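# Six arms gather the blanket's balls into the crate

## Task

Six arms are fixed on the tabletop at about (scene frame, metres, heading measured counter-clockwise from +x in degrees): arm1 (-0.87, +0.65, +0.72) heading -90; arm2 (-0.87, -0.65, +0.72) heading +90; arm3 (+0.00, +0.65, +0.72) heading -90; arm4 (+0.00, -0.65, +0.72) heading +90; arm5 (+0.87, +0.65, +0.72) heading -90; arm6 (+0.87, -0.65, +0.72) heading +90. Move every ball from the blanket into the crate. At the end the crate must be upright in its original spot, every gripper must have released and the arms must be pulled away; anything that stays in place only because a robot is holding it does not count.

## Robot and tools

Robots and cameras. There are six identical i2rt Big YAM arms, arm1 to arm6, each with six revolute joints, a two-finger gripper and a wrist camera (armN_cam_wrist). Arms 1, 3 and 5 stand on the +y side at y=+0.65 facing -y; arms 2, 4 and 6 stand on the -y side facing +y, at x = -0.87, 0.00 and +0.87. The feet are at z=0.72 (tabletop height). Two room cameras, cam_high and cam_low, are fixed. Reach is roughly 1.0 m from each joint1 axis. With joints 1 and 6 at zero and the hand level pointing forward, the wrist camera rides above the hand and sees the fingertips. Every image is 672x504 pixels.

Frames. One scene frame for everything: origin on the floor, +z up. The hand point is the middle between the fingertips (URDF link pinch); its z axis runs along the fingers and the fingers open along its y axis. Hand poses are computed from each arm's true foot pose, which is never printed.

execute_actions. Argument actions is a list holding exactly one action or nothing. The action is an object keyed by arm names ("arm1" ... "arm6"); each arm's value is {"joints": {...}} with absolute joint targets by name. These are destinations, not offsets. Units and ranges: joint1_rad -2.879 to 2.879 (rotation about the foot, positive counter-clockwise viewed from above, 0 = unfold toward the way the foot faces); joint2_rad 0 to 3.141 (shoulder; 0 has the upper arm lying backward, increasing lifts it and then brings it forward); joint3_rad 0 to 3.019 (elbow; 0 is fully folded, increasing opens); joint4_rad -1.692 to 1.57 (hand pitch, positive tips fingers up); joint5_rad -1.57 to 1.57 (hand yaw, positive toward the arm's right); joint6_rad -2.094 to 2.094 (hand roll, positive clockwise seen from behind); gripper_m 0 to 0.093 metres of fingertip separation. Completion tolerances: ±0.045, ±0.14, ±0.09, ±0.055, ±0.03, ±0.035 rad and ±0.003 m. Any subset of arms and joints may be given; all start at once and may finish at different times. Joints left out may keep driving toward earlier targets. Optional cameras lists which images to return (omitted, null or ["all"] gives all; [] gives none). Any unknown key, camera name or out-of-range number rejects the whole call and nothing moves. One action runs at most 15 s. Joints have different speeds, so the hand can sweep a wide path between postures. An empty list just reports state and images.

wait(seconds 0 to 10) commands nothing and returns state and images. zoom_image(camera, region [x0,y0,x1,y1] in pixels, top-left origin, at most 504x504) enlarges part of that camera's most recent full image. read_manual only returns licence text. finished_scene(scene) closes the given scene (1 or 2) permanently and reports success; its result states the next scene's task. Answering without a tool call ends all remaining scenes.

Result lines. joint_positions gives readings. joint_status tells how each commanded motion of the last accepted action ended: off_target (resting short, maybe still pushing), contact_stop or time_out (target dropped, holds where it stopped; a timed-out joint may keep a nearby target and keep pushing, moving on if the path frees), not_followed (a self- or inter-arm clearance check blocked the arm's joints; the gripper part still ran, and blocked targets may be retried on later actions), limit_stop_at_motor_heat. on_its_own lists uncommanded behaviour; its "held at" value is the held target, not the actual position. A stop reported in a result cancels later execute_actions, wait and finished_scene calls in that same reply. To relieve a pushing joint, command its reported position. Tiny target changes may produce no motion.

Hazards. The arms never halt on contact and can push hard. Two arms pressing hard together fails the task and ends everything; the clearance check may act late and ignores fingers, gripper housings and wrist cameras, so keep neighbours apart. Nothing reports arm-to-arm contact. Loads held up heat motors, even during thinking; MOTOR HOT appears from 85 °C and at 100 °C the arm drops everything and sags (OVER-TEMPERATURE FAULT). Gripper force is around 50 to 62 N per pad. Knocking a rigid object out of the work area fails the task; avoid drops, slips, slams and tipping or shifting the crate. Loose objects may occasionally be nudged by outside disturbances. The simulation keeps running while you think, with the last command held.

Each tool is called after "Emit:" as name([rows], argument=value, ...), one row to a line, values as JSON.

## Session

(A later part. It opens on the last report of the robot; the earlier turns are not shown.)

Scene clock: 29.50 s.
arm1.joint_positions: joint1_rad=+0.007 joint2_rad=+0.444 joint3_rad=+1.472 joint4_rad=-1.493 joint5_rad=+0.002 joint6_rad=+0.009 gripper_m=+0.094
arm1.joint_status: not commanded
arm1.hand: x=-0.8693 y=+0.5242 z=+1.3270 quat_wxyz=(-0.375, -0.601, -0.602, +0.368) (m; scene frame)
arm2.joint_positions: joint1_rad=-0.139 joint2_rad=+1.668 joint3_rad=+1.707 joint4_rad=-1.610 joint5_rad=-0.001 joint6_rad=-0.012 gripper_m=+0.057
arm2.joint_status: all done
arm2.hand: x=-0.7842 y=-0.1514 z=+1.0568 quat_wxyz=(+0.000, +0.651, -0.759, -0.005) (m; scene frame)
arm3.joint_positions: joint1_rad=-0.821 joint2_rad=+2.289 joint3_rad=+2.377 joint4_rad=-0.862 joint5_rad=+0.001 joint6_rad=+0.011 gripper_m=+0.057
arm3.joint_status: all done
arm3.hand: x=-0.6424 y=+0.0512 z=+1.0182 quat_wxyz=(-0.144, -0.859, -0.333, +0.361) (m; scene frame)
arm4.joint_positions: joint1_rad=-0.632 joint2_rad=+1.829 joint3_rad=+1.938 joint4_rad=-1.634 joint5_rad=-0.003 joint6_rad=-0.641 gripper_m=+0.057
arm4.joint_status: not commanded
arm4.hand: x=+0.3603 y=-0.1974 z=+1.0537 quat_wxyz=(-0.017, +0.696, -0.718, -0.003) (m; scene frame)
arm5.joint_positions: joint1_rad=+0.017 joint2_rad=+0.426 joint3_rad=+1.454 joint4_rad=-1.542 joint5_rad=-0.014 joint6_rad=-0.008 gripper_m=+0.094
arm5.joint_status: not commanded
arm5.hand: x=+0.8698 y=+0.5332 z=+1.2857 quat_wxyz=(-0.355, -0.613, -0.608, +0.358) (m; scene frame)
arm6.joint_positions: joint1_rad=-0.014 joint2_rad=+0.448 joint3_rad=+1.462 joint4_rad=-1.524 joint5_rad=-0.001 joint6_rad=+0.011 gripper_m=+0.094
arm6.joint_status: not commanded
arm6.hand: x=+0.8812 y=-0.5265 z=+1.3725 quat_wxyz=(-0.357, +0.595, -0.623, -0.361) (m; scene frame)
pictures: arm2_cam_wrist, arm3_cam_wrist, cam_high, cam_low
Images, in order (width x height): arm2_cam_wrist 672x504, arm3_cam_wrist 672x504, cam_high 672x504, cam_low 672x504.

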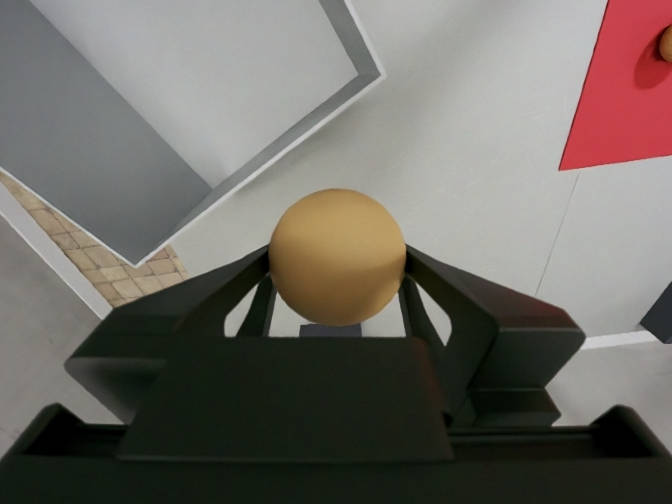

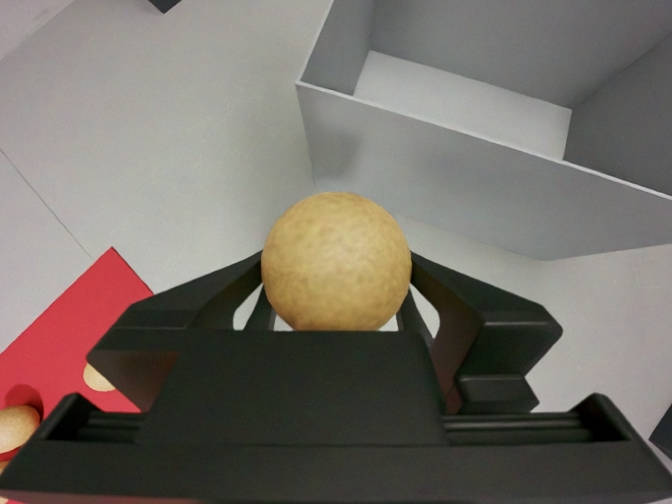

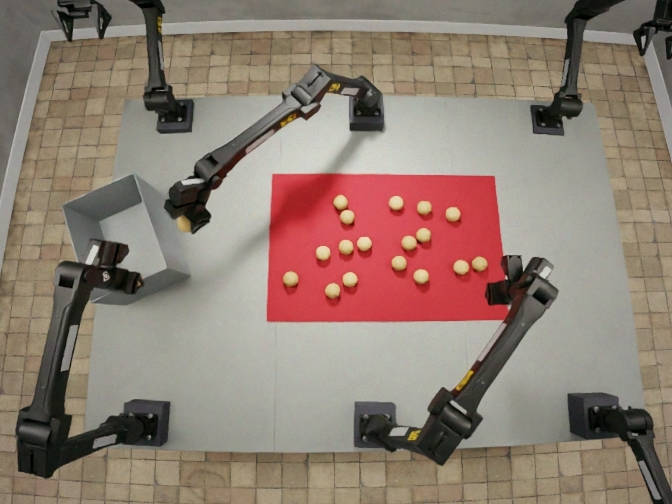

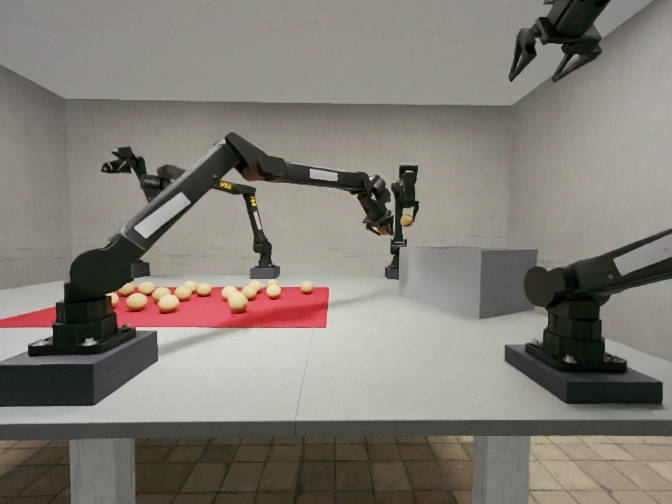

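Emit:
zoom_image(camera="cam_high", region=[40, 150, 280, 350])

Emit:
execute_actions(actions=[], cameras=["arm2_cam_wrist","arm3_cam_wrist","cam_high","cam_low"])

Region (40, 150, 280, 350) of cam_high's 672x504 image, scaled by 2.100, with more detail than that image has.

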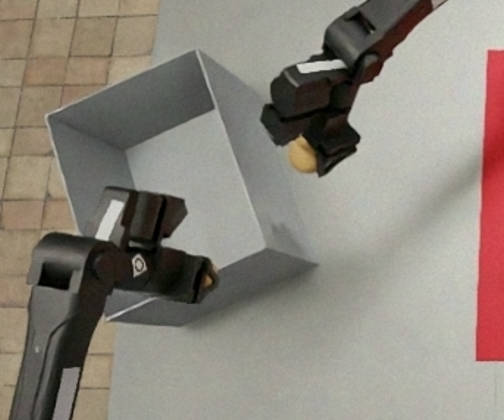

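Scene clock: 30.50 s.
arm1.joint_positions: joint1_rad=+0.007 joint2_rad=+0.444 joint3_rad=+1.472 joint4_rad=-1.493 joint5_rad=+0.002 joint6_rad=+0.009 gripper_m=+0.094
arm1.joint_status: not commanded
arm1.hand: x=-0.8693 y=+0.5242 z=+1.3270 quat_wxyz=(-0.375, -0.601, -0.602, +0.368) (m; scene frame)
arm2.joint_positions: joint1_rad=-0.139 joint2_rad=+1.668 joint3_rad=+1.707 joint4_rad=-1.610 joint5_rad=-0.001 joint6_rad=-0.012 gripper_m=+0.057
arm2.joint_status: all done
arm2.hand: x=-0.7842 y=-0.1514 z=+1.0568 quat_wxyz=(+0.000, +0.651, -0.759, -0.005) (m; scene frame)
arm3.joint_positions: joint1_rad=-0.821 joint2_rad=+2.289 joint3_rad=+2.377 joint4_rad=-0.862 joint5_rad=+0.001 joint6_rad=+0.011 gripper_m=+0.057
arm3.joint_status: all done
arm3.hand: x=-0.6424 y=+0.0512 z=+1.0182 quat_wxyz=(-0.144, -0.859, -0.333, +0.361) (m; scene frame)
arm4.joint_positions: joint1_rad=-0.632 joint2_rad=+1.829 joint3_rad=+1.938 joint4_rad=-1.634 joint5_rad=-0.003 joint6_rad=-0.641 gripper_m=+0.057
arm4.joint_status: not commanded
arm4.hand: x=+0.3603 y=-0.1974 z=+1.0537 quat_wxyz=(-0.017, +0.696, -0.718, -0.003) (m; scene frame)
arm5.joint_positions: joint1_rad=+0.017 joint2_rad=+0.426 joint3_rad=+1.454 joint4_rad=-1.542 joint5_rad=-0.014 joint6_rad=-0.008 gripper_m=+0.094
arm5.joint_status: not commanded
arm5.hand: x=+0.8698 y=+0.5332 z=+1.2857 quat_wxyz=(-0.355, -0.613, -0.608, +0.358) (m; scene frame)
arm6.joint_positions: joint1_rad=-0.014 joint2_rad=+0.448 joint3_rad=+1.462 joint4_rad=-1.524 joint5_rad=-0.001 joint6_rad=+0.011 gripper_m=+0.094
arm6.joint_status: not commanded
arm6.hand: x=+0.8812 y=-0.5265 z=+1.3725 quat_wxyz=(-0.357, +0.595, -0.623, -0.361) (m; scene frame)
pictures: arm2_cam_wrist, arm3_cam_wrist, cam_high, cam_low
Images, in order (width x height): arm2_cam_wrist 672x504, arm3_cam_wrist 672x504, cam_high 672x504, cam_low 672x504.

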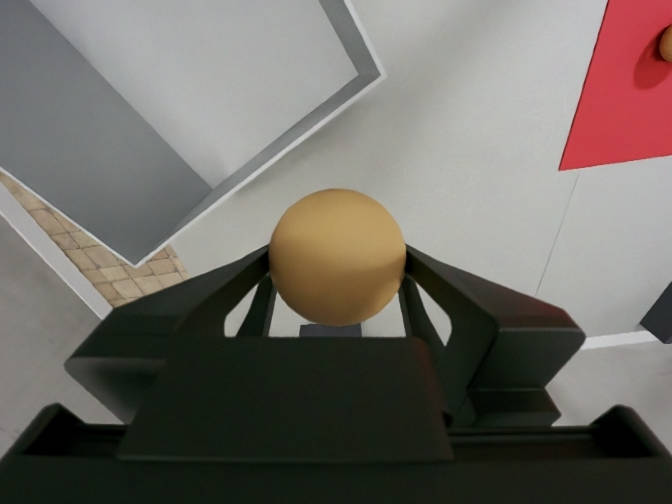

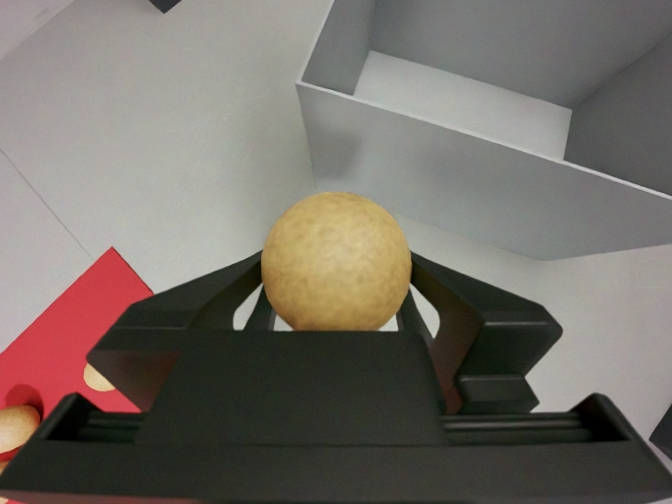

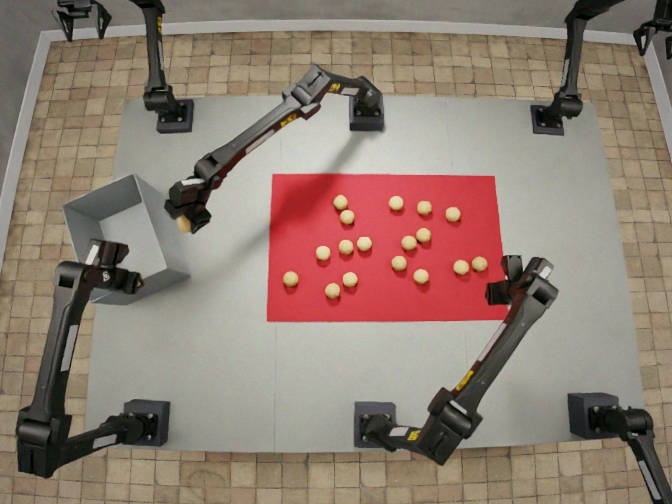

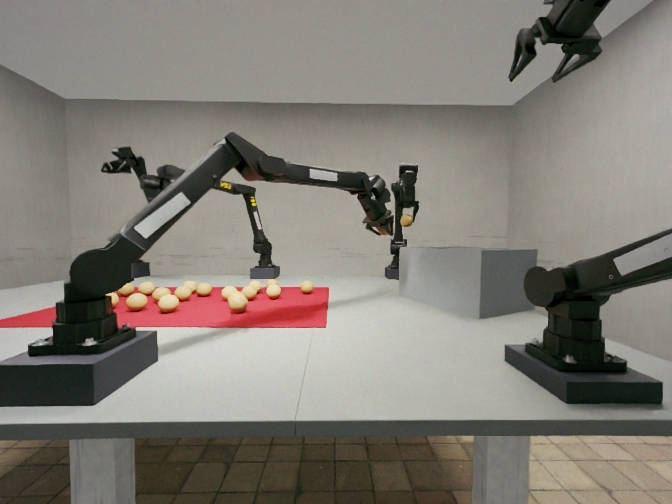

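Emit:
execute_actions([
  {"arm3":{"joints":{"joint2_rad":1.553,"joint3_rad":1.557,"joint4_rad":-1.574}},"arm2":{"joints":{"joint1_rad":0.126,"joint2_rad":1.82,"joint3_rad":1.945,"joint4_rad":-1.49}}},
], cameras=["arm2_cam_wrist","cam_high","cam_low"])

Scene clock: 35.07 s.
arm1.joint_positions: joint1_rad=+0.007 joint2_rad=+0.444 joint3_rad=+1.472 joint4_rad=-1.493 joint5_rad=+0.002 joint6_rad=+0.009 gripper_m=+0.094
arm1.joint_status: not commanded
arm1.hand: x=-0.8693 y=+0.5242 z=+1.3270 quat_wxyz=(-0.375, -0.601, -0.602, +0.368) (m; scene frame)
arm2.joint_positions: joint1_rad=+0.126 joint2_rad=+1.825 joint3_rad=+1.895 joint4_rad=-1.495 joint5_rad=-0.001 joint6_rad=-0.011 gripper_m=+0.057
arm2.joint_status: all done
arm2.hand: x=-0.9278 y=-0.0556 z=+1.0517 quat_wxyz=(-0.050, +0.743, -0.665, -0.059) (m; scene frame)
arm3.joint_positions: joint1_rad=-0.821 joint2_rad=+1.555 joint3_rad=+1.558 joint4_rad=-1.559 joint5_rad=+0.001 joint6_rad=+0.011 gripper_m=+0.057
arm3.joint_status: all done
arm3.hand: x=-0.3434 y=+0.3304 z=+1.0511 quat_wxyz=(-0.002, -0.932, -0.362, +0.008) (m; scene frame)
arm4.joint_positions: joint1_rad=-0.632 joint2_rad=+1.829 joint3_rad=+1.938 joint4_rad=-1.634 joint5_rad=-0.003 joint6_rad=-0.641 gripper_m=+0.057
arm4.joint_status: not commanded
arm4.hand: x=+0.3603 y=-0.1974 z=+1.0537 quat_wxyz=(-0.017, +0.696, -0.718, -0.003) (m; scene frame)
arm5.joint_positions: joint1_rad=+0.017 joint2_rad=+0.426 joint3_rad=+1.454 joint4_rad=-1.542 joint5_rad=-0.014 joint6_rad=-0.008 gripper_m=+0.094
arm5.joint_status: not commanded
arm5.hand: x=+0.8698 y=+0.5332 z=+1.2857 quat_wxyz=(-0.355, -0.613, -0.608, +0.358) (m; scene frame)
arm6.joint_positions: joint1_rad=-0.014 joint2_rad=+0.448 joint3_rad=+1.462 joint4_rad=-1.524 joint5_rad=-0.001 joint6_rad=+0.011 gripper_m=+0.094
arm6.joint_status: not commanded
arm6.hand: x=+0.8812 y=-0.5265 z=+1.3725 quat_wxyz=(-0.357, +0.595, -0.623, -0.361) (m; scene frame)
pictures: arm2_cam_wrist, cam_high, cam_low
Images, in order (width x height): arm2_cam_wrist 672x504, cam_high 672x504, cam_low 672x504.

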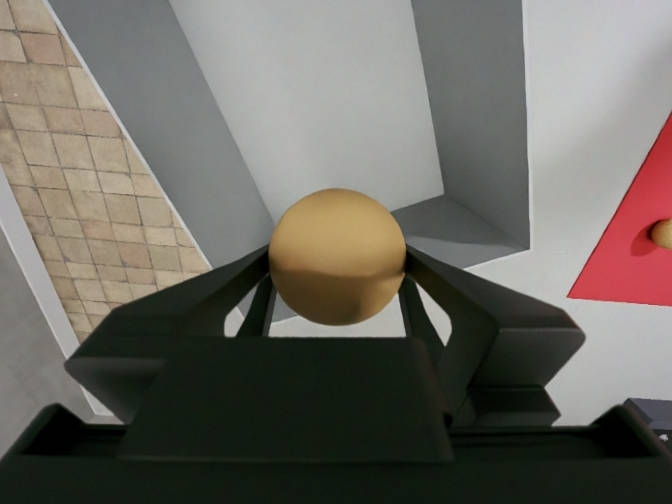

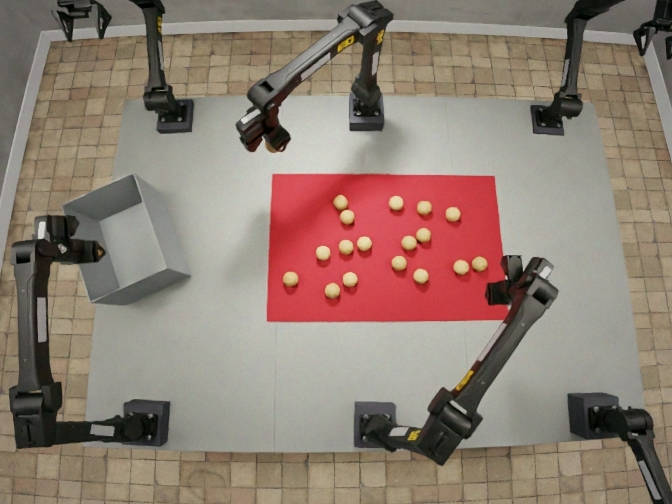

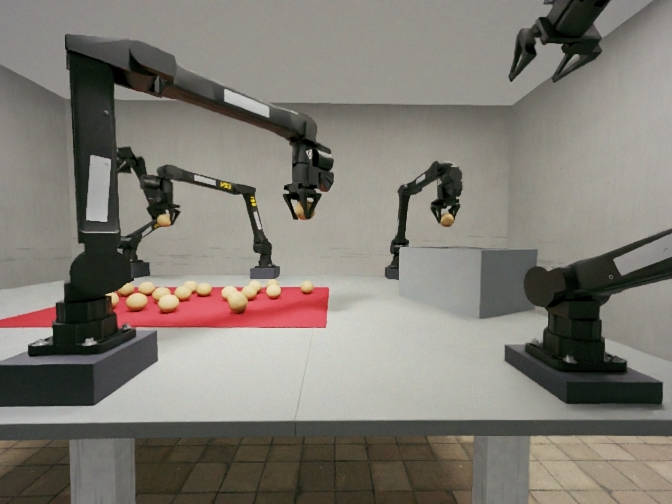

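Emit:
execute_actions([
  {"arm2":{"joints":{"joint2_rad":2.018,"joint3_rad":1.53,"joint4_rad":-0.98}}},
], cameras=["arm2_cam_wrist","cam_high"])

Emit:
execute_actions([
  {"arm2":{"joints":{"gripper_m":0.093}}},
], cameras=["arm2_cam_wrist","cam_high"])

Scene clock: 37.47 s.
arm1.joint_positions: joint1_rad=+0.007 joint2_rad=+0.444 joint3_rad=+1.472 joint4_rad=-1.493 joint5_rad=+0.002 joint6_rad=+0.009 gripper_m=+0.094
arm1.joint_status: not commanded
arm1.hand: x=-0.8693 y=+0.5242 z=+1.3270 quat_wxyz=(-0.375, -0.601, -0.602, +0.368) (m; scene frame)
arm2.joint_positions: joint1_rad=+0.126 joint2_rad=+2.010 joint3_rad=+1.498 joint4_rad=-0.991 joint5_rad=-0.001 joint6_rad=-0.011 gripper_m=+0.057
arm2.joint_status: all done
arm2.hand: x=-0.9286 y=-0.0590 z=+0.8007 quat_wxyz=(-0.024, +0.744, -0.667, -0.030) (m; scene frame)
arm3.joint_positions: joint1_rad=-0.821 joint2_rad=+1.555 joint3_rad=+1.558 joint4_rad=-1.559 joint5_rad=+0.001 joint6_rad=+0.011 gripper_m=+0.057
arm3.joint_status: not commanded
arm3.hand: x=-0.3434 y=+0.3304 z=+1.0511 quat_wxyz=(-0.002, -0.932, -0.362, +0.008) (m; scene frame)
arm4.joint_positions: joint1_rad=-0.632 joint2_rad=+1.829 joint3_rad=+1.938 joint4_rad=-1.634 joint5_rad=-0.003 joint6_rad=-0.641 gripper_m=+0.057
arm4.joint_status: not commanded
arm4.hand: x=+0.3603 y=-0.1974 z=+1.0537 quat_wxyz=(-0.017, +0.696, -0.718, -0.003) (m; scene frame)
arm5.joint_positions: joint1_rad=+0.017 joint2_rad=+0.426 joint3_rad=+1.454 joint4_rad=-1.542 joint5_rad=-0.014 joint6_rad=-0.008 gripper_m=+0.094
arm5.joint_status: not commanded
arm5.hand: x=+0.8698 y=+0.5332 z=+1.2857 quat_wxyz=(-0.355, -0.613, -0.608, +0.358) (m; scene frame)
arm6.joint_positions: joint1_rad=-0.014 joint2_rad=+0.448 joint3_rad=+1.462 joint4_rad=-1.524 joint5_rad=-0.001 joint6_rad=+0.011 gripper_m=+0.094
arm6.joint_status: not commanded
arm6.hand: x=+0.8812 y=-0.5265 z=+1.3725 quat_wxyz=(-0.357, +0.595, -0.623, -0.361) (m; scene frame)
pictures: arm2_cam_wrist, cam_high
Images, in order (width x height): arm2_cam_wrist 672x504, cam_high 672x504.

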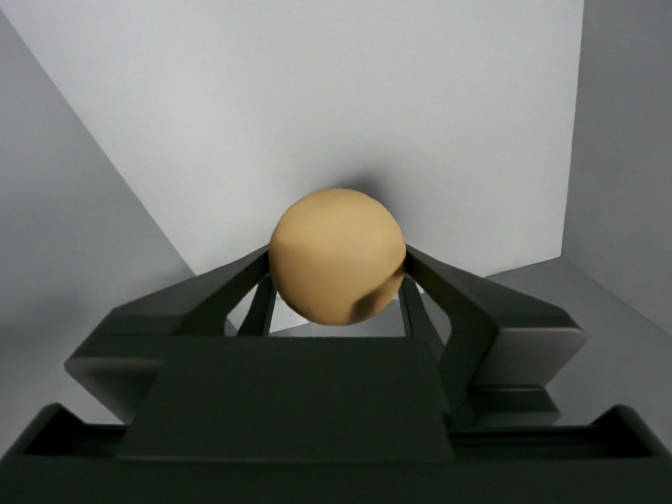

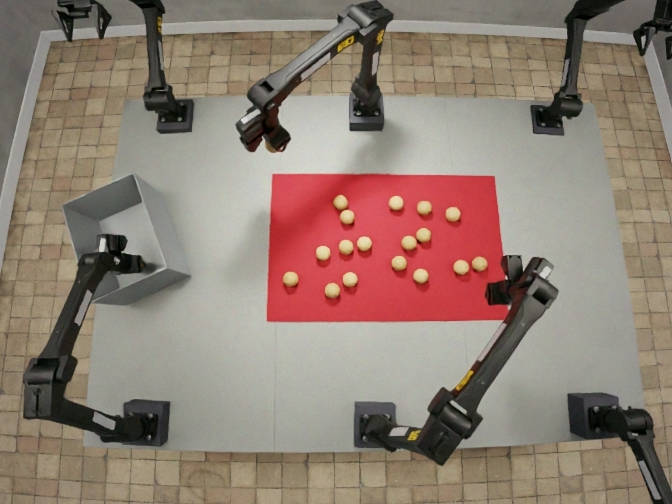

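Scene clock: 38.03 s.
arm1.joint_positions: joint1_rad=+0.007 joint2_rad=+0.444 joint3_rad=+1.472 joint4_rad=-1.493 joint5_rad=+0.002 joint6_rad=+0.009 gripper_m=+0.094
arm1.joint_status: not commanded
arm1.hand: x=-0.8693 y=+0.5242 z=+1.3270 quat_wxyz=(-0.375, -0.601, -0.602, +0.368) (m; scene frame)
arm2.joint_positions: joint1_rad=+0.126 joint2_rad=+2.010 joint3_rad=+1.498 joint4_rad=-0.991 joint5_rad=-0.001 joint6_rad=-0.011 gripper_m=+0.093
arm2.joint_status: all done
arm2.hand: x=-0.9286 y=-0.0590 z=+0.8007 quat_wxyz=(-0.024, +0.744, -0.667, -0.030) (m; scene frame)
arm3.joint_positions: joint1_rad=-0.821 joint2_rad=+1.555 joint3_rad=+1.558 joint4_rad=-1.559 joint5_rad=+0.001 joint6_rad=+0.011 gripper_m=+0.057
arm3.joint_status: not commanded
arm3.hand: x=-0.3434 y=+0.3304 z=+1.0511 quat_wxyz=(-0.002, -0.932, -0.362, +0.008) (m; scene frame)
arm4.joint_positions: joint1_rad=-0.632 joint2_rad=+1.829 joint3_rad=+1.938 joint4_rad=-1.634 joint5_rad=-0.003 joint6_rad=-0.641 gripper_m=+0.057
arm4.joint_status: not commanded
arm4.hand: x=+0.3603 y=-0.1974 z=+1.0537 quat_wxyz=(-0.017, +0.696, -0.718, -0.003) (m; scene frame)
arm5.joint_positions: joint1_rad=+0.017 joint2_rad=+0.426 joint3_rad=+1.454 joint4_rad=-1.542 joint5_rad=-0.014 joint6_rad=-0.008 gripper_m=+0.094
arm5.joint_status: not commanded
arm5.hand: x=+0.8698 y=+0.5332 z=+1.2857 quat_wxyz=(-0.355, -0.613, -0.608, +0.358) (m; scene frame)
arm6.joint_positions: joint1_rad=-0.014 joint2_rad=+0.448 joint3_rad=+1.462 joint4_rad=-1.524 joint5_rad=-0.001 joint6_rad=+0.011 gripper_m=+0.094
arm6.joint_status: not commanded
arm6.hand: x=+0.8812 y=-0.5265 z=+1.3725 quat_wxyz=(-0.357, +0.595, -0.623, -0.361) (m; scene frame)
pictures: arm2_cam_wrist, cam_high
Images, in order (width x height): arm2_cam_wrist 672x504, cam_high 672x504.

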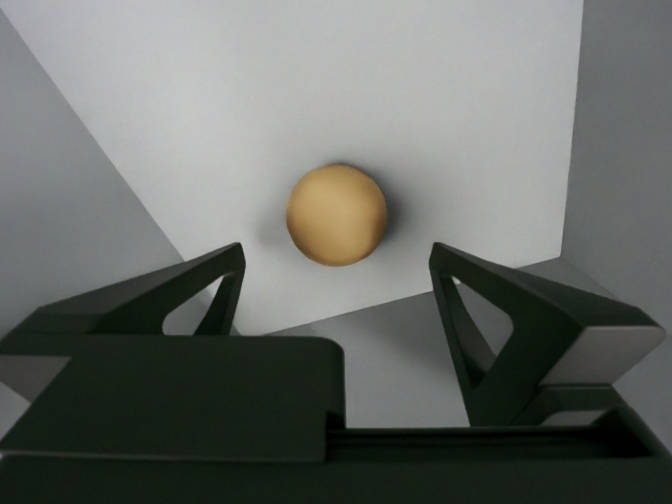

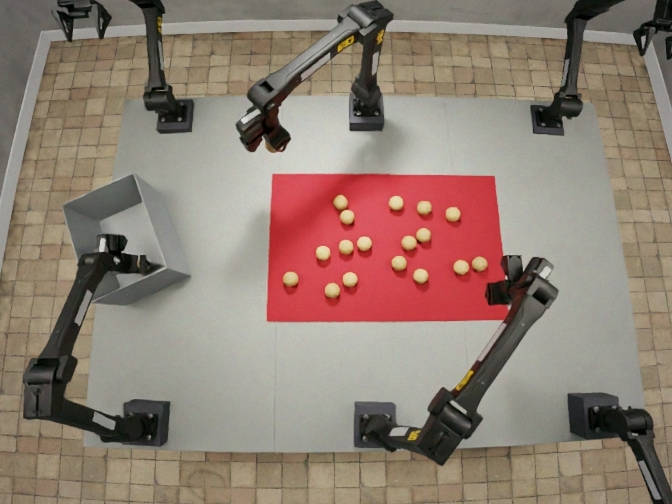

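Emit:
execute_actions([
  {"arm2":{"joints":{"joint2_rad":1.93,"joint3_rad":1.96,"joint4_rad":-1.58}}},
], cameras=[])

Emit:
execute_actions([
  {"arm2":{"joints":{"joint1_rad":0.067,"joint2_rad":1.716,"joint3_rad":1.63,"joint4_rad":-1.485,"joint6_rad":1.2}}},
], cameras=["arm2_cam_wrist","cam_high"])

Scene clock: 40.50 s.
arm1.joint_positions: joint1_rad=+0.007 joint2_rad=+0.444 joint3_rad=+1.472 joint4_rad=-1.493 joint5_rad=+0.002 joint6_rad=+0.009 gripper_m=+0.094
arm1.joint_status: not commanded
arm1.hand: x=-0.8693 y=+0.5242 z=+1.3270 quat_wxyz=(-0.375, -0.601, -0.602, +0.368) (m; scene frame)
arm2.joint_positions: joint1_rad=+0.126 joint2_rad=+1.916 joint3_rad=+1.934 joint4_rad=-1.570 joint5_rad=-0.001 joint6_rad=-0.011 gripper_m=+0.093
arm2.joint_status: all done
arm2.hand: x=-0.9281 y=-0.0545 z=+1.0135 quat_wxyz=(-0.007, +0.745, -0.667, -0.012) (m; scene frame)
arm3.joint_positions: joint1_rad=-0.821 joint2_rad=+1.555 joint3_rad=+1.558 joint4_rad=-1.559 joint5_rad=+0.001 joint6_rad=+0.011 gripper_m=+0.057
arm3.joint_status: not commanded
arm3.hand: x=-0.3434 y=+0.3304 z=+1.0511 quat_wxyz=(-0.002, -0.932, -0.362, +0.008) (m; scene frame)
arm4.joint_positions: joint1_rad=-0.632 joint2_rad=+1.829 joint3_rad=+1.938 joint4_rad=-1.634 joint5_rad=-0.003 joint6_rad=-0.641 gripper_m=+0.057
arm4.joint_status: not commanded
arm4.hand: x=+0.3603 y=-0.1974 z=+1.0537 quat_wxyz=(-0.017, +0.696, -0.718, -0.003) (m; scene frame)
arm5.joint_positions: joint1_rad=+0.017 joint2_rad=+0.426 joint3_rad=+1.454 joint4_rad=-1.542 joint5_rad=-0.014 joint6_rad=-0.008 gripper_m=+0.094
arm5.joint_status: not commanded
arm5.hand: x=+0.8698 y=+0.5332 z=+1.2857 quat_wxyz=(-0.355, -0.613, -0.608, +0.358) (m; scene frame)
arm6.joint_positions: joint1_rad=-0.014 joint2_rad=+0.448 joint3_rad=+1.462 joint4_rad=-1.524 joint5_rad=-0.001 joint6_rad=+0.011 gripper_m=+0.094
arm6.joint_status: not commanded
arm6.hand: x=+0.8812 y=-0.5265 z=+1.3725 quat_wxyz=(-0.357, +0.595, -0.623, -0.361) (m; scene frame)
pictures: none
No camera images: the call's "cameras" was empty. Leave "cameras" out to get every camera's image.

Scene clock: 42.47 s.
arm1.joint_positions: joint1_rad=+0.007 joint2_rad=+0.444 joint3_rad=+1.472 joint4_rad=-1.493 joint5_rad=+0.002 joint6_rad=+0.009 gripper_m=+0.094
arm1.joint_status: not commanded
arm1.hand: x=-0.8693 y=+0.5242 z=+1.3270 quat_wxyz=(-0.375, -0.601, -0.602, +0.368) (m; scene frame)
arm2.joint_positions: joint1_rad=+0.062 joint2_rad=+1.707 joint3_rad=+1.629 joint4_rad=-1.497 joint5_rad=-0.001 joint6_rad=+1.187 gripper_m=+0.093
arm2.joint_status: all done
arm2.hand: x=-0.8865 y=-0.1317 z=+1.0088 quat_wxyz=(+0.003, +0.208, -0.978, -0.003) (m; scene frame)
arm3.joint_positions: joint1_rad=-0.821 joint2_rad=+1.555 joint3_rad=+1.558 joint4_rad=-1.559 joint5_rad=+0.001 joint6_rad=+0.011 gripper_m=+0.057
arm3.joint_status: not commanded
arm3.hand: x=-0.3434 y=+0.3304 z=+1.0511 quat_wxyz=(-0.002, -0.932, -0.362, +0.008) (m; scene frame)
arm4.joint_positions: joint1_rad=-0.632 joint2_rad=+1.829 joint3_rad=+1.938 joint4_rad=-1.634 joint5_rad=-0.003 joint6_rad=-0.641 gripper_m=+0.057
arm4.joint_status: not commanded
arm4.hand: x=+0.3603 y=-0.1974 z=+1.0537 quat_wxyz=(-0.017, +0.696, -0.718, -0.003) (m; scene frame)
arm5.joint_positions: joint1_rad=+0.017 joint2_rad=+0.426 joint3_rad=+1.454 joint4_rad=-1.542 joint5_rad=-0.014 joint6_rad=-0.008 gripper_m=+0.094
arm5.joint_status: not commanded
arm5.hand: x=+0.8698 y=+0.5332 z=+1.2857 quat_wxyz=(-0.355, -0.613, -0.608, +0.358) (m; scene frame)
arm6.joint_positions: joint1_rad=-0.014 joint2_rad=+0.448 joint3_rad=+1.462 joint4_rad=-1.524 joint5_rad=-0.001 joint6_rad=+0.011 gripper_m=+0.094
arm6.joint_status: not commanded
arm6.hand: x=+0.8812 y=-0.5265 z=+1.3725 quat_wxyz=(-0.357, +0.595, -0.623, -0.361) (m; scene frame)
pictures: arm2_cam_wrist, cam_high
Images, in order (width x height): arm2_cam_wrist 672x504, cam_high 672x504.

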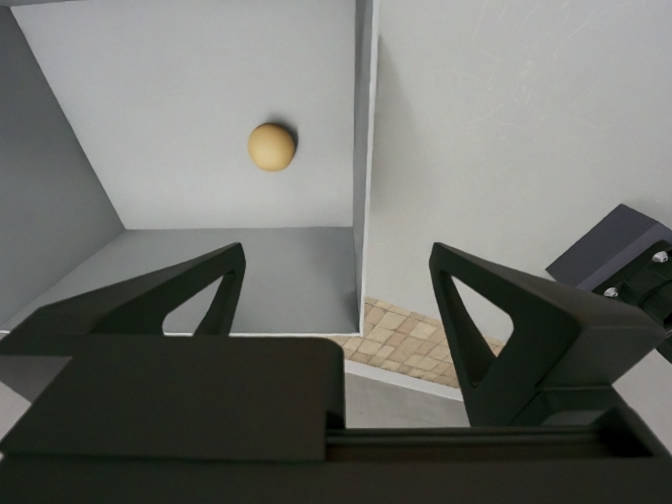

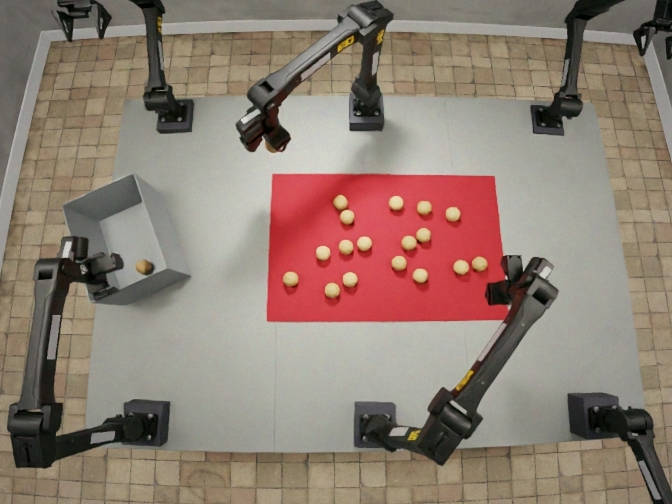

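Emit:
execute_actions([
  {"arm2":{"joints":{"joint1_rad":0.035,"joint2_rad":1.73,"joint3_rad":1.325,"joint4_rad":-1.155}}},
], cameras=["arm2_cam_wrist","cam_high","cam_low"])

Scene clock: 44.27 s.
arm1.joint_positions: joint1_rad=+0.007 joint2_rad=+0.444 joint3_rad=+1.472 joint4_rad=-1.493 joint5_rad=+0.002 joint6_rad=+0.009 gripper_m=+0.094
arm1.joint_status: not commanded
arm1.hand: x=-0.8693 y=+0.5242 z=+1.3270 quat_wxyz=(-0.375, -0.601, -0.602, +0.368) (m; scene frame)
arm2.joint_positions: joint1_rad=+0.041 joint2_rad=+1.731 joint3_rad=+1.317 joint4_rad=-1.166 joint5_rad=-0.001 joint6_rad=+1.188 gripper_m=+0.093
arm2.joint_status: all done
arm2.hand: x=-0.8763 y=-0.1543 z=+0.8814 quat_wxyz=(+0.003, +0.197, -0.980, +0.000) (m; scene frame)
arm3.joint_positions: joint1_rad=-0.821 joint2_rad=+1.555 joint3_rad=+1.558 joint4_rad=-1.559 joint5_rad=+0.001 joint6_rad=+0.011 gripper_m=+0.057
arm3.joint_status: not commanded
arm3.hand: x=-0.3434 y=+0.3304 z=+1.0511 quat_wxyz=(-0.002, -0.932, -0.362, +0.008) (m; scene frame)
arm4.joint_positions: joint1_rad=-0.632 joint2_rad=+1.829 joint3_rad=+1.938 joint4_rad=-1.634 joint5_rad=-0.003 joint6_rad=-0.641 gripper_m=+0.057
arm4.joint_status: not commanded
arm4.hand: x=+0.3603 y=-0.1974 z=+1.0537 quat_wxyz=(-0.017, +0.696, -0.718, -0.003) (m; scene frame)
arm5.joint_positions: joint1_rad=+0.017 joint2_rad=+0.426 joint3_rad=+1.454 joint4_rad=-1.542 joint5_rad=-0.014 joint6_rad=-0.008 gripper_m=+0.094
arm5.joint_status: not commanded
arm5.hand: x=+0.8698 y=+0.5332 z=+1.2857 quat_wxyz=(-0.355, -0.613, -0.608, +0.358) (m; scene frame)
arm6.joint_positions: joint1_rad=-0.014 joint2_rad=+0.448 joint3_rad=+1.462 joint4_rad=-1.524 joint5_rad=-0.001 joint6_rad=+0.011 gripper_m=+0.094
arm6.joint_status: not commanded
arm6.hand: x=+0.8812 y=-0.5265 z=+1.3725 quat_wxyz=(-0.357, +0.595, -0.623, -0.361) (m; scene frame)
pictures: arm2_cam_wrist, cam_high, cam_low
Images, in order (width x height): arm2_cam_wrist 672x504, cam_high 672x504, cam_low 672x504.

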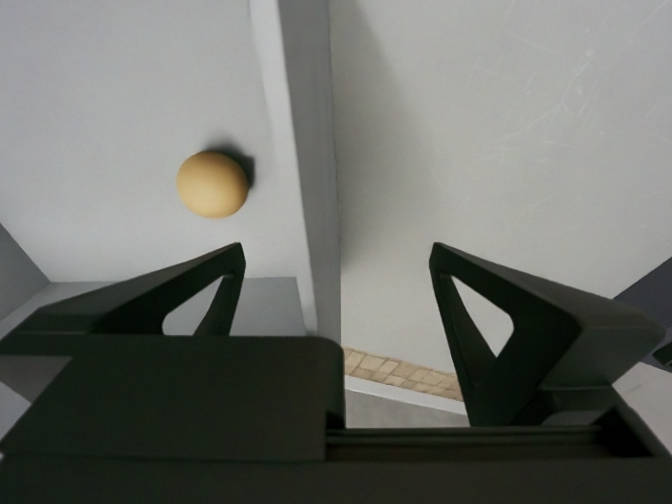

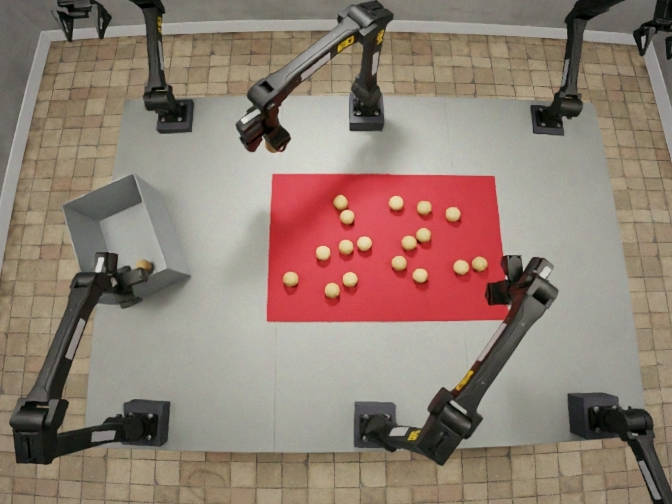

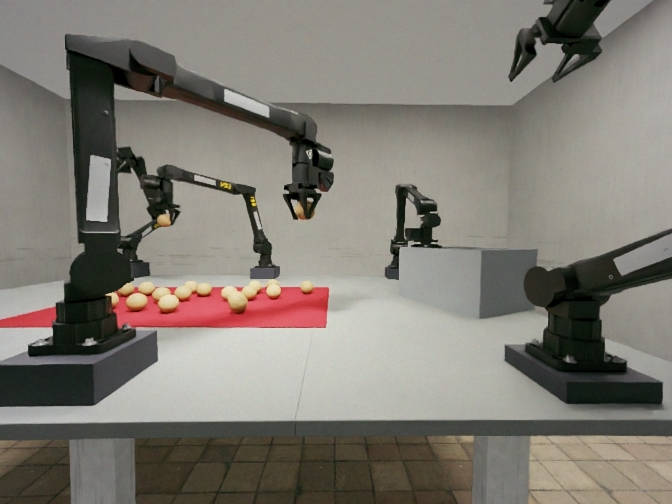

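Emit:
execute_actions([
  {"arm2":{"joints":{"gripper_m":0.0}}},
], cameras=["arm2_cam_wrist","cam_high"])

Scene clock: 45.37 s.
arm1.joint_positions: joint1_rad=+0.007 joint2_rad=+0.444 joint3_rad=+1.472 joint4_rad=-1.493 joint5_rad=+0.002 joint6_rad=+0.009 gripper_m=+0.094
arm1.joint_status: not commanded
arm1.hand: x=-0.8693 y=+0.5242 z=+1.3270 quat_wxyz=(-0.375, -0.601, -0.602, +0.368) (m; scene frame)
arm2.joint_positions: joint1_rad=+0.042 joint2_rad=+1.731 joint3_rad=+1.317 joint4_rad=-1.160 joint5_rad=-0.002 joint6_rad=+1.175 gripper_m=+0.002
arm2.joint_status: all done
arm2.hand: x=-0.8767 y=-0.1527 z=+0.8814 quat_wxyz=(+0.003, +0.204, -0.979, -0.003) (m; scene frame)
arm3.joint_positions: joint1_rad=-0.821 joint2_rad=+1.555 joint3_rad=+1.558 joint4_rad=-1.559 joint5_rad=+0.001 joint6_rad=+0.011 gripper_m=+0.057
arm3.joint_status: not commanded
arm3.hand: x=-0.3434 y=+0.3304 z=+1.0511 quat_wxyz=(-0.002, -0.932, -0.362, +0.008) (m; scene frame)
arm4.joint_positions: joint1_rad=-0.632 joint2_rad=+1.829 joint3_rad=+1.938 joint4_rad=-1.634 joint5_rad=-0.003 joint6_rad=-0.641 gripper_m=+0.057
arm4.joint_status: not commanded
arm4.hand: x=+0.3603 y=-0.1974 z=+1.0537 quat_wxyz=(-0.017, +0.696, -0.718, -0.003) (m; scene frame)
arm5.joint_positions: joint1_rad=+0.017 joint2_rad=+0.426 joint3_rad=+1.454 joint4_rad=-1.542 joint5_rad=-0.014 joint6_rad=-0.008 gripper_m=+0.094
arm5.joint_status: not commanded
arm5.hand: x=+0.8698 y=+0.5332 z=+1.2857 quat_wxyz=(-0.355, -0.613, -0.608, +0.358) (m; scene frame)
arm6.joint_positions: joint1_rad=-0.014 joint2_rad=+0.448 joint3_rad=+1.462 joint4_rad=-1.524 joint5_rad=-0.001 joint6_rad=+0.011 gripper_m=+0.094
arm6.joint_status: not commanded
arm6.hand: x=+0.8812 y=-0.5265 z=+1.3725 quat_wxyz=(-0.357, +0.595, -0.623, -0.361) (m; scene frame)
pictures: arm2_cam_wrist, cam_high
Images, in order (width x height): arm2_cam_wrist 672x504, cam_high 672x504.

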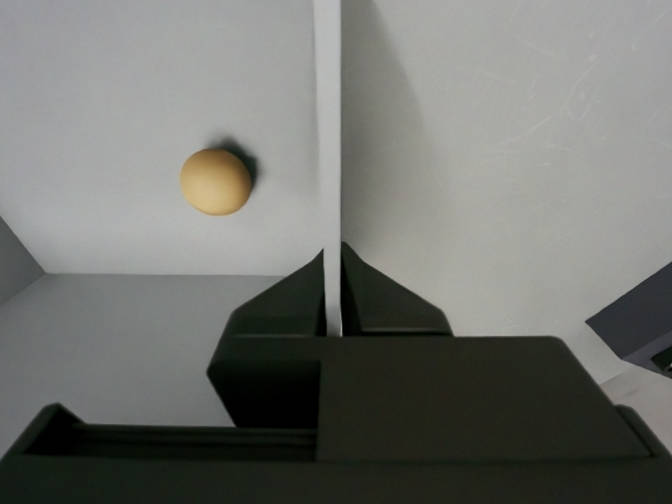

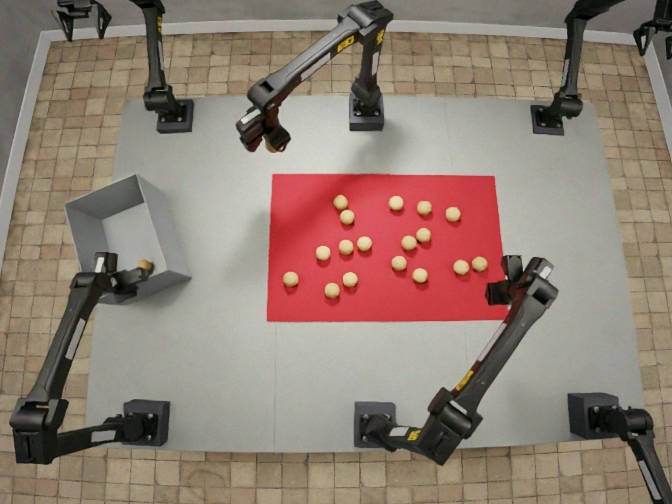

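Emit:
execute_actions([
  {"arm2":{"joints":{"joint1_rad":-0.113,"joint2_rad":1.607,"joint3_rad":1.197,"joint4_rad":-1.16,"joint6_rad":1.29}}},
], cameras=["arm2_cam_wrist","cam_high"])

Scene clock: 47.27 s.
arm1.joint_positions: joint1_rad=+0.007 joint2_rad=+0.444 joint3_rad=+1.472 joint4_rad=-1.493 joint5_rad=+0.002 joint6_rad=+0.009 gripper_m=+0.094
arm1.joint_status: not commanded
arm1.hand: x=-0.8693 y=+0.5242 z=+1.3270 quat_wxyz=(-0.375, -0.601, -0.602, +0.368) (m; scene frame)
arm2.joint_positions: joint1_rad=-0.125 joint2_rad=+1.623 joint3_rad=+1.178 joint4_rad=-1.154 joint5_rad=+0.003 joint6_rad=+1.290 gripper_m=+0.002
arm2.joint_status: all done
arm2.hand: x=-0.8007 y=-0.2090 z=+0.8815 quat_wxyz=(+0.004, +0.065, -0.998, +0.010) (m; scene frame)
arm3.joint_positions: joint1_rad=-0.821 joint2_rad=+1.555 joint3_rad=+1.558 joint4_rad=-1.559 joint5_rad=+0.001 joint6_rad=+0.011 gripper_m=+0.057
arm3.joint_status: not commanded
arm3.hand: x=-0.3434 y=+0.3304 z=+1.0511 quat_wxyz=(-0.002, -0.932, -0.362, +0.008) (m; scene frame)
arm4.joint_positions: joint1_rad=-0.632 joint2_rad=+1.829 joint3_rad=+1.938 joint4_rad=-1.634 joint5_rad=-0.003 joint6_rad=-0.641 gripper_m=+0.057
arm4.joint_status: not commanded
arm4.hand: x=+0.3603 y=-0.1974 z=+1.0537 quat_wxyz=(-0.017, +0.696, -0.718, -0.003) (m; scene frame)
arm5.joint_positions: joint1_rad=+0.017 joint2_rad=+0.426 joint3_rad=+1.454 joint4_rad=-1.542 joint5_rad=-0.014 joint6_rad=-0.008 gripper_m=+0.094
arm5.joint_status: not commanded
arm5.hand: x=+0.8698 y=+0.5332 z=+1.2857 quat_wxyz=(-0.355, -0.613, -0.608, +0.358) (m; scene frame)
arm6.joint_positions: joint1_rad=-0.014 joint2_rad=+0.448 joint3_rad=+1.462 joint4_rad=-1.524 joint5_rad=-0.001 joint6_rad=+0.011 gripper_m=+0.094
arm6.joint_status: not commanded
arm6.hand: x=+0.8812 y=-0.5265 z=+1.3725 quat_wxyz=(-0.357, +0.595, -0.623, -0.361) (m; scene frame)
pictures: arm2_cam_wrist, cam_high
Images, in order (width x height): arm2_cam_wrist 672x504, cam_high 672x504.

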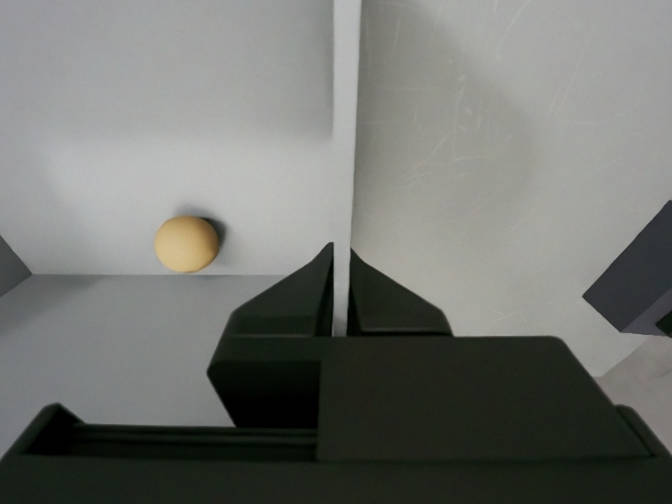

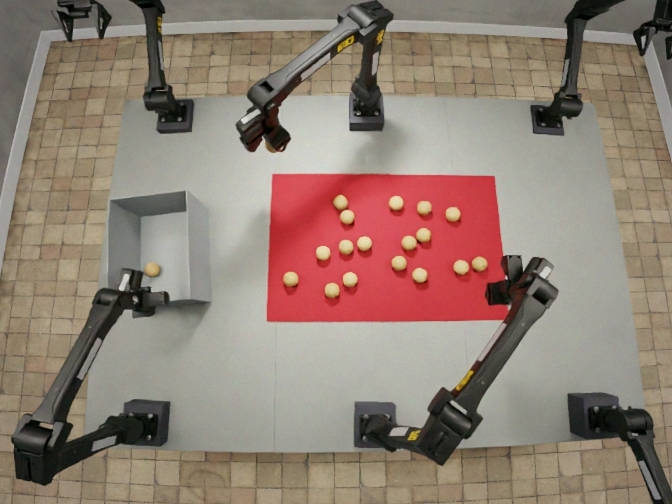

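Works. Continue.

Emit:
execute_actions([
  {"arm2":{"joints":{"joint1_rad":-0.29,"joint2_rad":1.524,"joint3_rad":1.096,"joint4_rad":-1.143,"joint6_rad":1.37}}},
], cameras=["cam_high"])

Emit:
zoom_image(camera="cam_high", region=[100, 170, 300, 340])

Scene clock: 48.60 s.
arm1.joint_positions: joint1_rad=+0.007 joint2_rad=+0.444 joint3_rad=+1.472 joint4_rad=-1.493 joint5_rad=+0.002 joint6_rad=+0.009 gripper_m=+0.094
arm1.joint_status: not commanded
arm1.hand: x=-0.8693 y=+0.5242 z=+1.3270 quat_wxyz=(-0.375, -0.601, -0.602, +0.368) (m; scene frame)
arm2.joint_positions: joint1_rad=-0.300 joint2_rad=+1.540 joint3_rad=+1.078 joint4_rad=-1.136 joint5_rad=+0.003 joint6_rad=+1.371 gripper_m=+0.002
arm2.joint_status: all done
arm2.hand: x=-0.7358 y=-0.2596 z=+0.8811 quat_wxyz=(+0.005, -0.064, -0.998, +0.009) (m; scene frame)
arm3.joint_positions: joint1_rad=-0.821 joint2_rad=+1.555 joint3_rad=+1.558 joint4_rad=-1.559 joint5_rad=+0.001 joint6_rad=+0.011 gripper_m=+0.057
arm3.joint_status: not commanded
arm3.hand: x=-0.3434 y=+0.3304 z=+1.0511 quat_wxyz=(-0.002, -0.932, -0.362, +0.008) (m; scene frame)
arm4.joint_positions: joint1_rad=-0.632 joint2_rad=+1.829 joint3_rad=+1.938 joint4_rad=-1.634 joint5_rad=-0.003 joint6_rad=-0.641 gripper_m=+0.057
arm4.joint_status: not commanded
arm4.hand: x=+0.3603 y=-0.1974 z=+1.0537 quat_wxyz=(-0.017, +0.696, -0.718, -0.003) (m; scene frame)
arm5.joint_positions: joint1_rad=+0.017 joint2_rad=+0.426 joint3_rad=+1.454 joint4_rad=-1.542 joint5_rad=-0.014 joint6_rad=-0.008 gripper_m=+0.094
arm5.joint_status: not commanded
arm5.hand: x=+0.8698 y=+0.5332 z=+1.2857 quat_wxyz=(-0.355, -0.613, -0.608, +0.358) (m; scene frame)
arm6.joint_positions: joint1_rad=-0.014 joint2_rad=+0.448 joint3_rad=+1.462 joint4_rad=-1.524 joint5_rad=-0.001 joint6_rad=+0.011 gripper_m=+0.094
arm6.joint_status: not commanded
arm6.hand: x=+0.8812 y=-0.5265 z=+1.3725 quat_wxyz=(-0.357, +0.595, -0.623, -0.361) (m; scene frame)
pictures: cam_high
Images, in order (width x height): cam_high 672x504.

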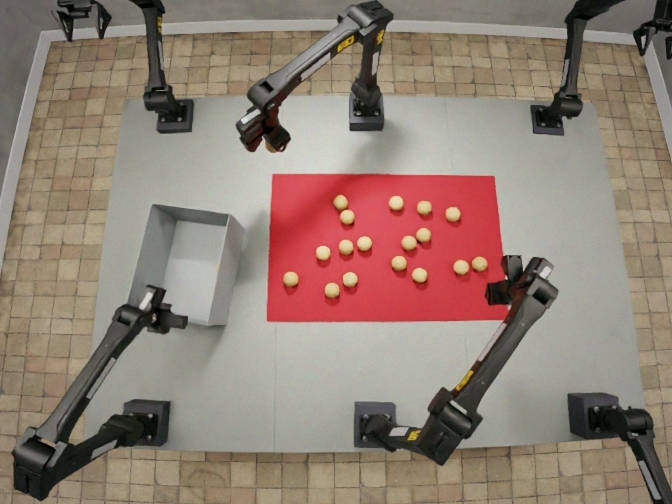

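Region (100, 170, 300, 340) of cam_high's 672x504 image, scaled by 2.520, with more detail than that image has; it fills the top 428 rows of this view, and the rest is white.

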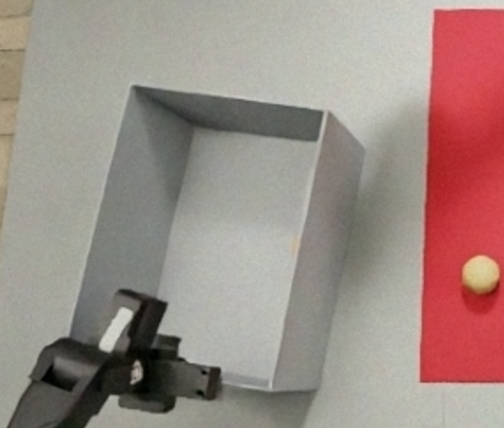

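Emit:
execute_actions([
  {"arm2":{"joints":{"joint3_rad":1.115,"joint6_rad":1.335}}},
], cameras=["cam_high"])

Emit:
zoom_image(camera="cam_high", region=[100, 170, 300, 340])

Scene clock: 50.37 s.
arm1.joint_positions: joint1_rad=+0.007 joint2_rad=+0.444 joint3_rad=+1.472 joint4_rad=-1.493 joint5_rad=+0.002 joint6_rad=+0.009 gripper_m=+0.094
arm1.joint_status: not commanded
arm1.hand: x=-0.8693 y=+0.5242 z=+1.3270 quat_wxyz=(-0.375, -0.601, -0.602, +0.368) (m; scene frame)
arm2.joint_positions: joint1_rad=-0.300 joint2_rad=+1.540 joint3_rad=+1.078 joint4_rad=-1.136 joint5_rad=+0.003 joint6_rad=+1.369 gripper_m=+0.002
arm2.joint_status: all done
arm2.hand: x=-0.7358 y=-0.2596 z=+0.8811 quat_wxyz=(+0.005, -0.062, -0.998, +0.009) (m; scene frame)
arm3.joint_positions: joint1_rad=-0.821 joint2_rad=+1.555 joint3_rad=+1.558 joint4_rad=-1.559 joint5_rad=+0.001 joint6_rad=+0.011 gripper_m=+0.057
arm3.joint_status: not commanded
arm3.hand: x=-0.3434 y=+0.3304 z=+1.0511 quat_wxyz=(-0.002, -0.932, -0.362, +0.008) (m; scene frame)
arm4.joint_positions: joint1_rad=-0.632 joint2_rad=+1.829 joint3_rad=+1.938 joint4_rad=-1.634 joint5_rad=-0.003 joint6_rad=-0.641 gripper_m=+0.057
arm4.joint_status: not commanded
arm4.hand: x=+0.3603 y=-0.1974 z=+1.0537 quat_wxyz=(-0.017, +0.696, -0.718, -0.003) (m; scene frame)
arm5.joint_positions: joint1_rad=+0.017 joint2_rad=+0.426 joint3_rad=+1.454 joint4_rad=-1.542 joint5_rad=-0.014 joint6_rad=-0.008 gripper_m=+0.094
arm5.joint_status: not commanded
arm5.hand: x=+0.8698 y=+0.5332 z=+1.2857 quat_wxyz=(-0.355, -0.613, -0.608, +0.358) (m; scene frame)
arm6.joint_positions: joint1_rad=-0.014 joint2_rad=+0.448 joint3_rad=+1.462 joint4_rad=-1.524 joint5_rad=-0.001 joint6_rad=+0.011 gripper_m=+0.094
arm6.joint_status: not commanded
arm6.hand: x=+0.8812 y=-0.5265 z=+1.3725 quat_wxyz=(-0.357, +0.595, -0.623, -0.361) (m; scene frame)
pictures: cam_high
Images, in order (width x height): cam_high 672x504.

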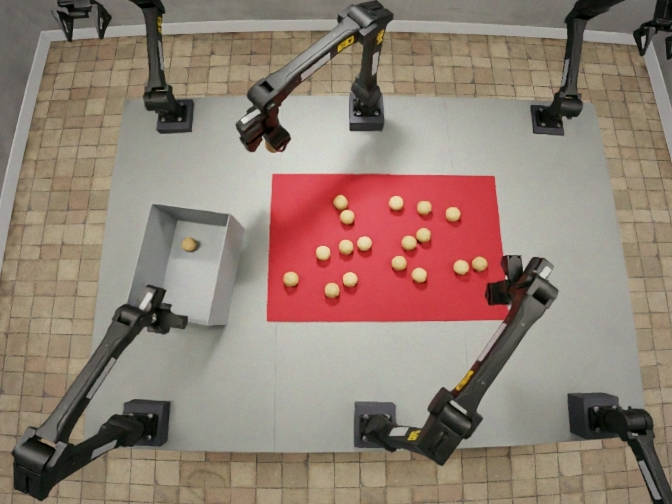

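Region (100, 170, 300, 340) of cam_high's 672x504 image, scaled by 2.520, with more detail than that image has; it fills the top 428 rows of this view, and the rest is white.

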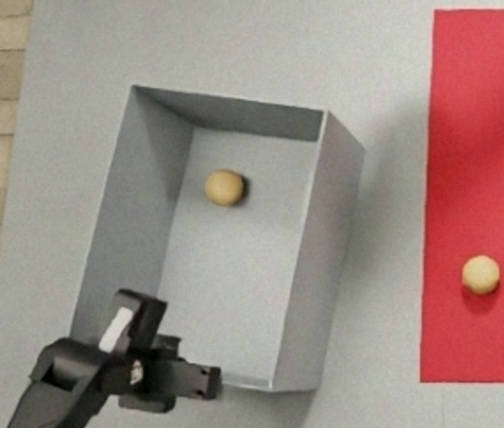

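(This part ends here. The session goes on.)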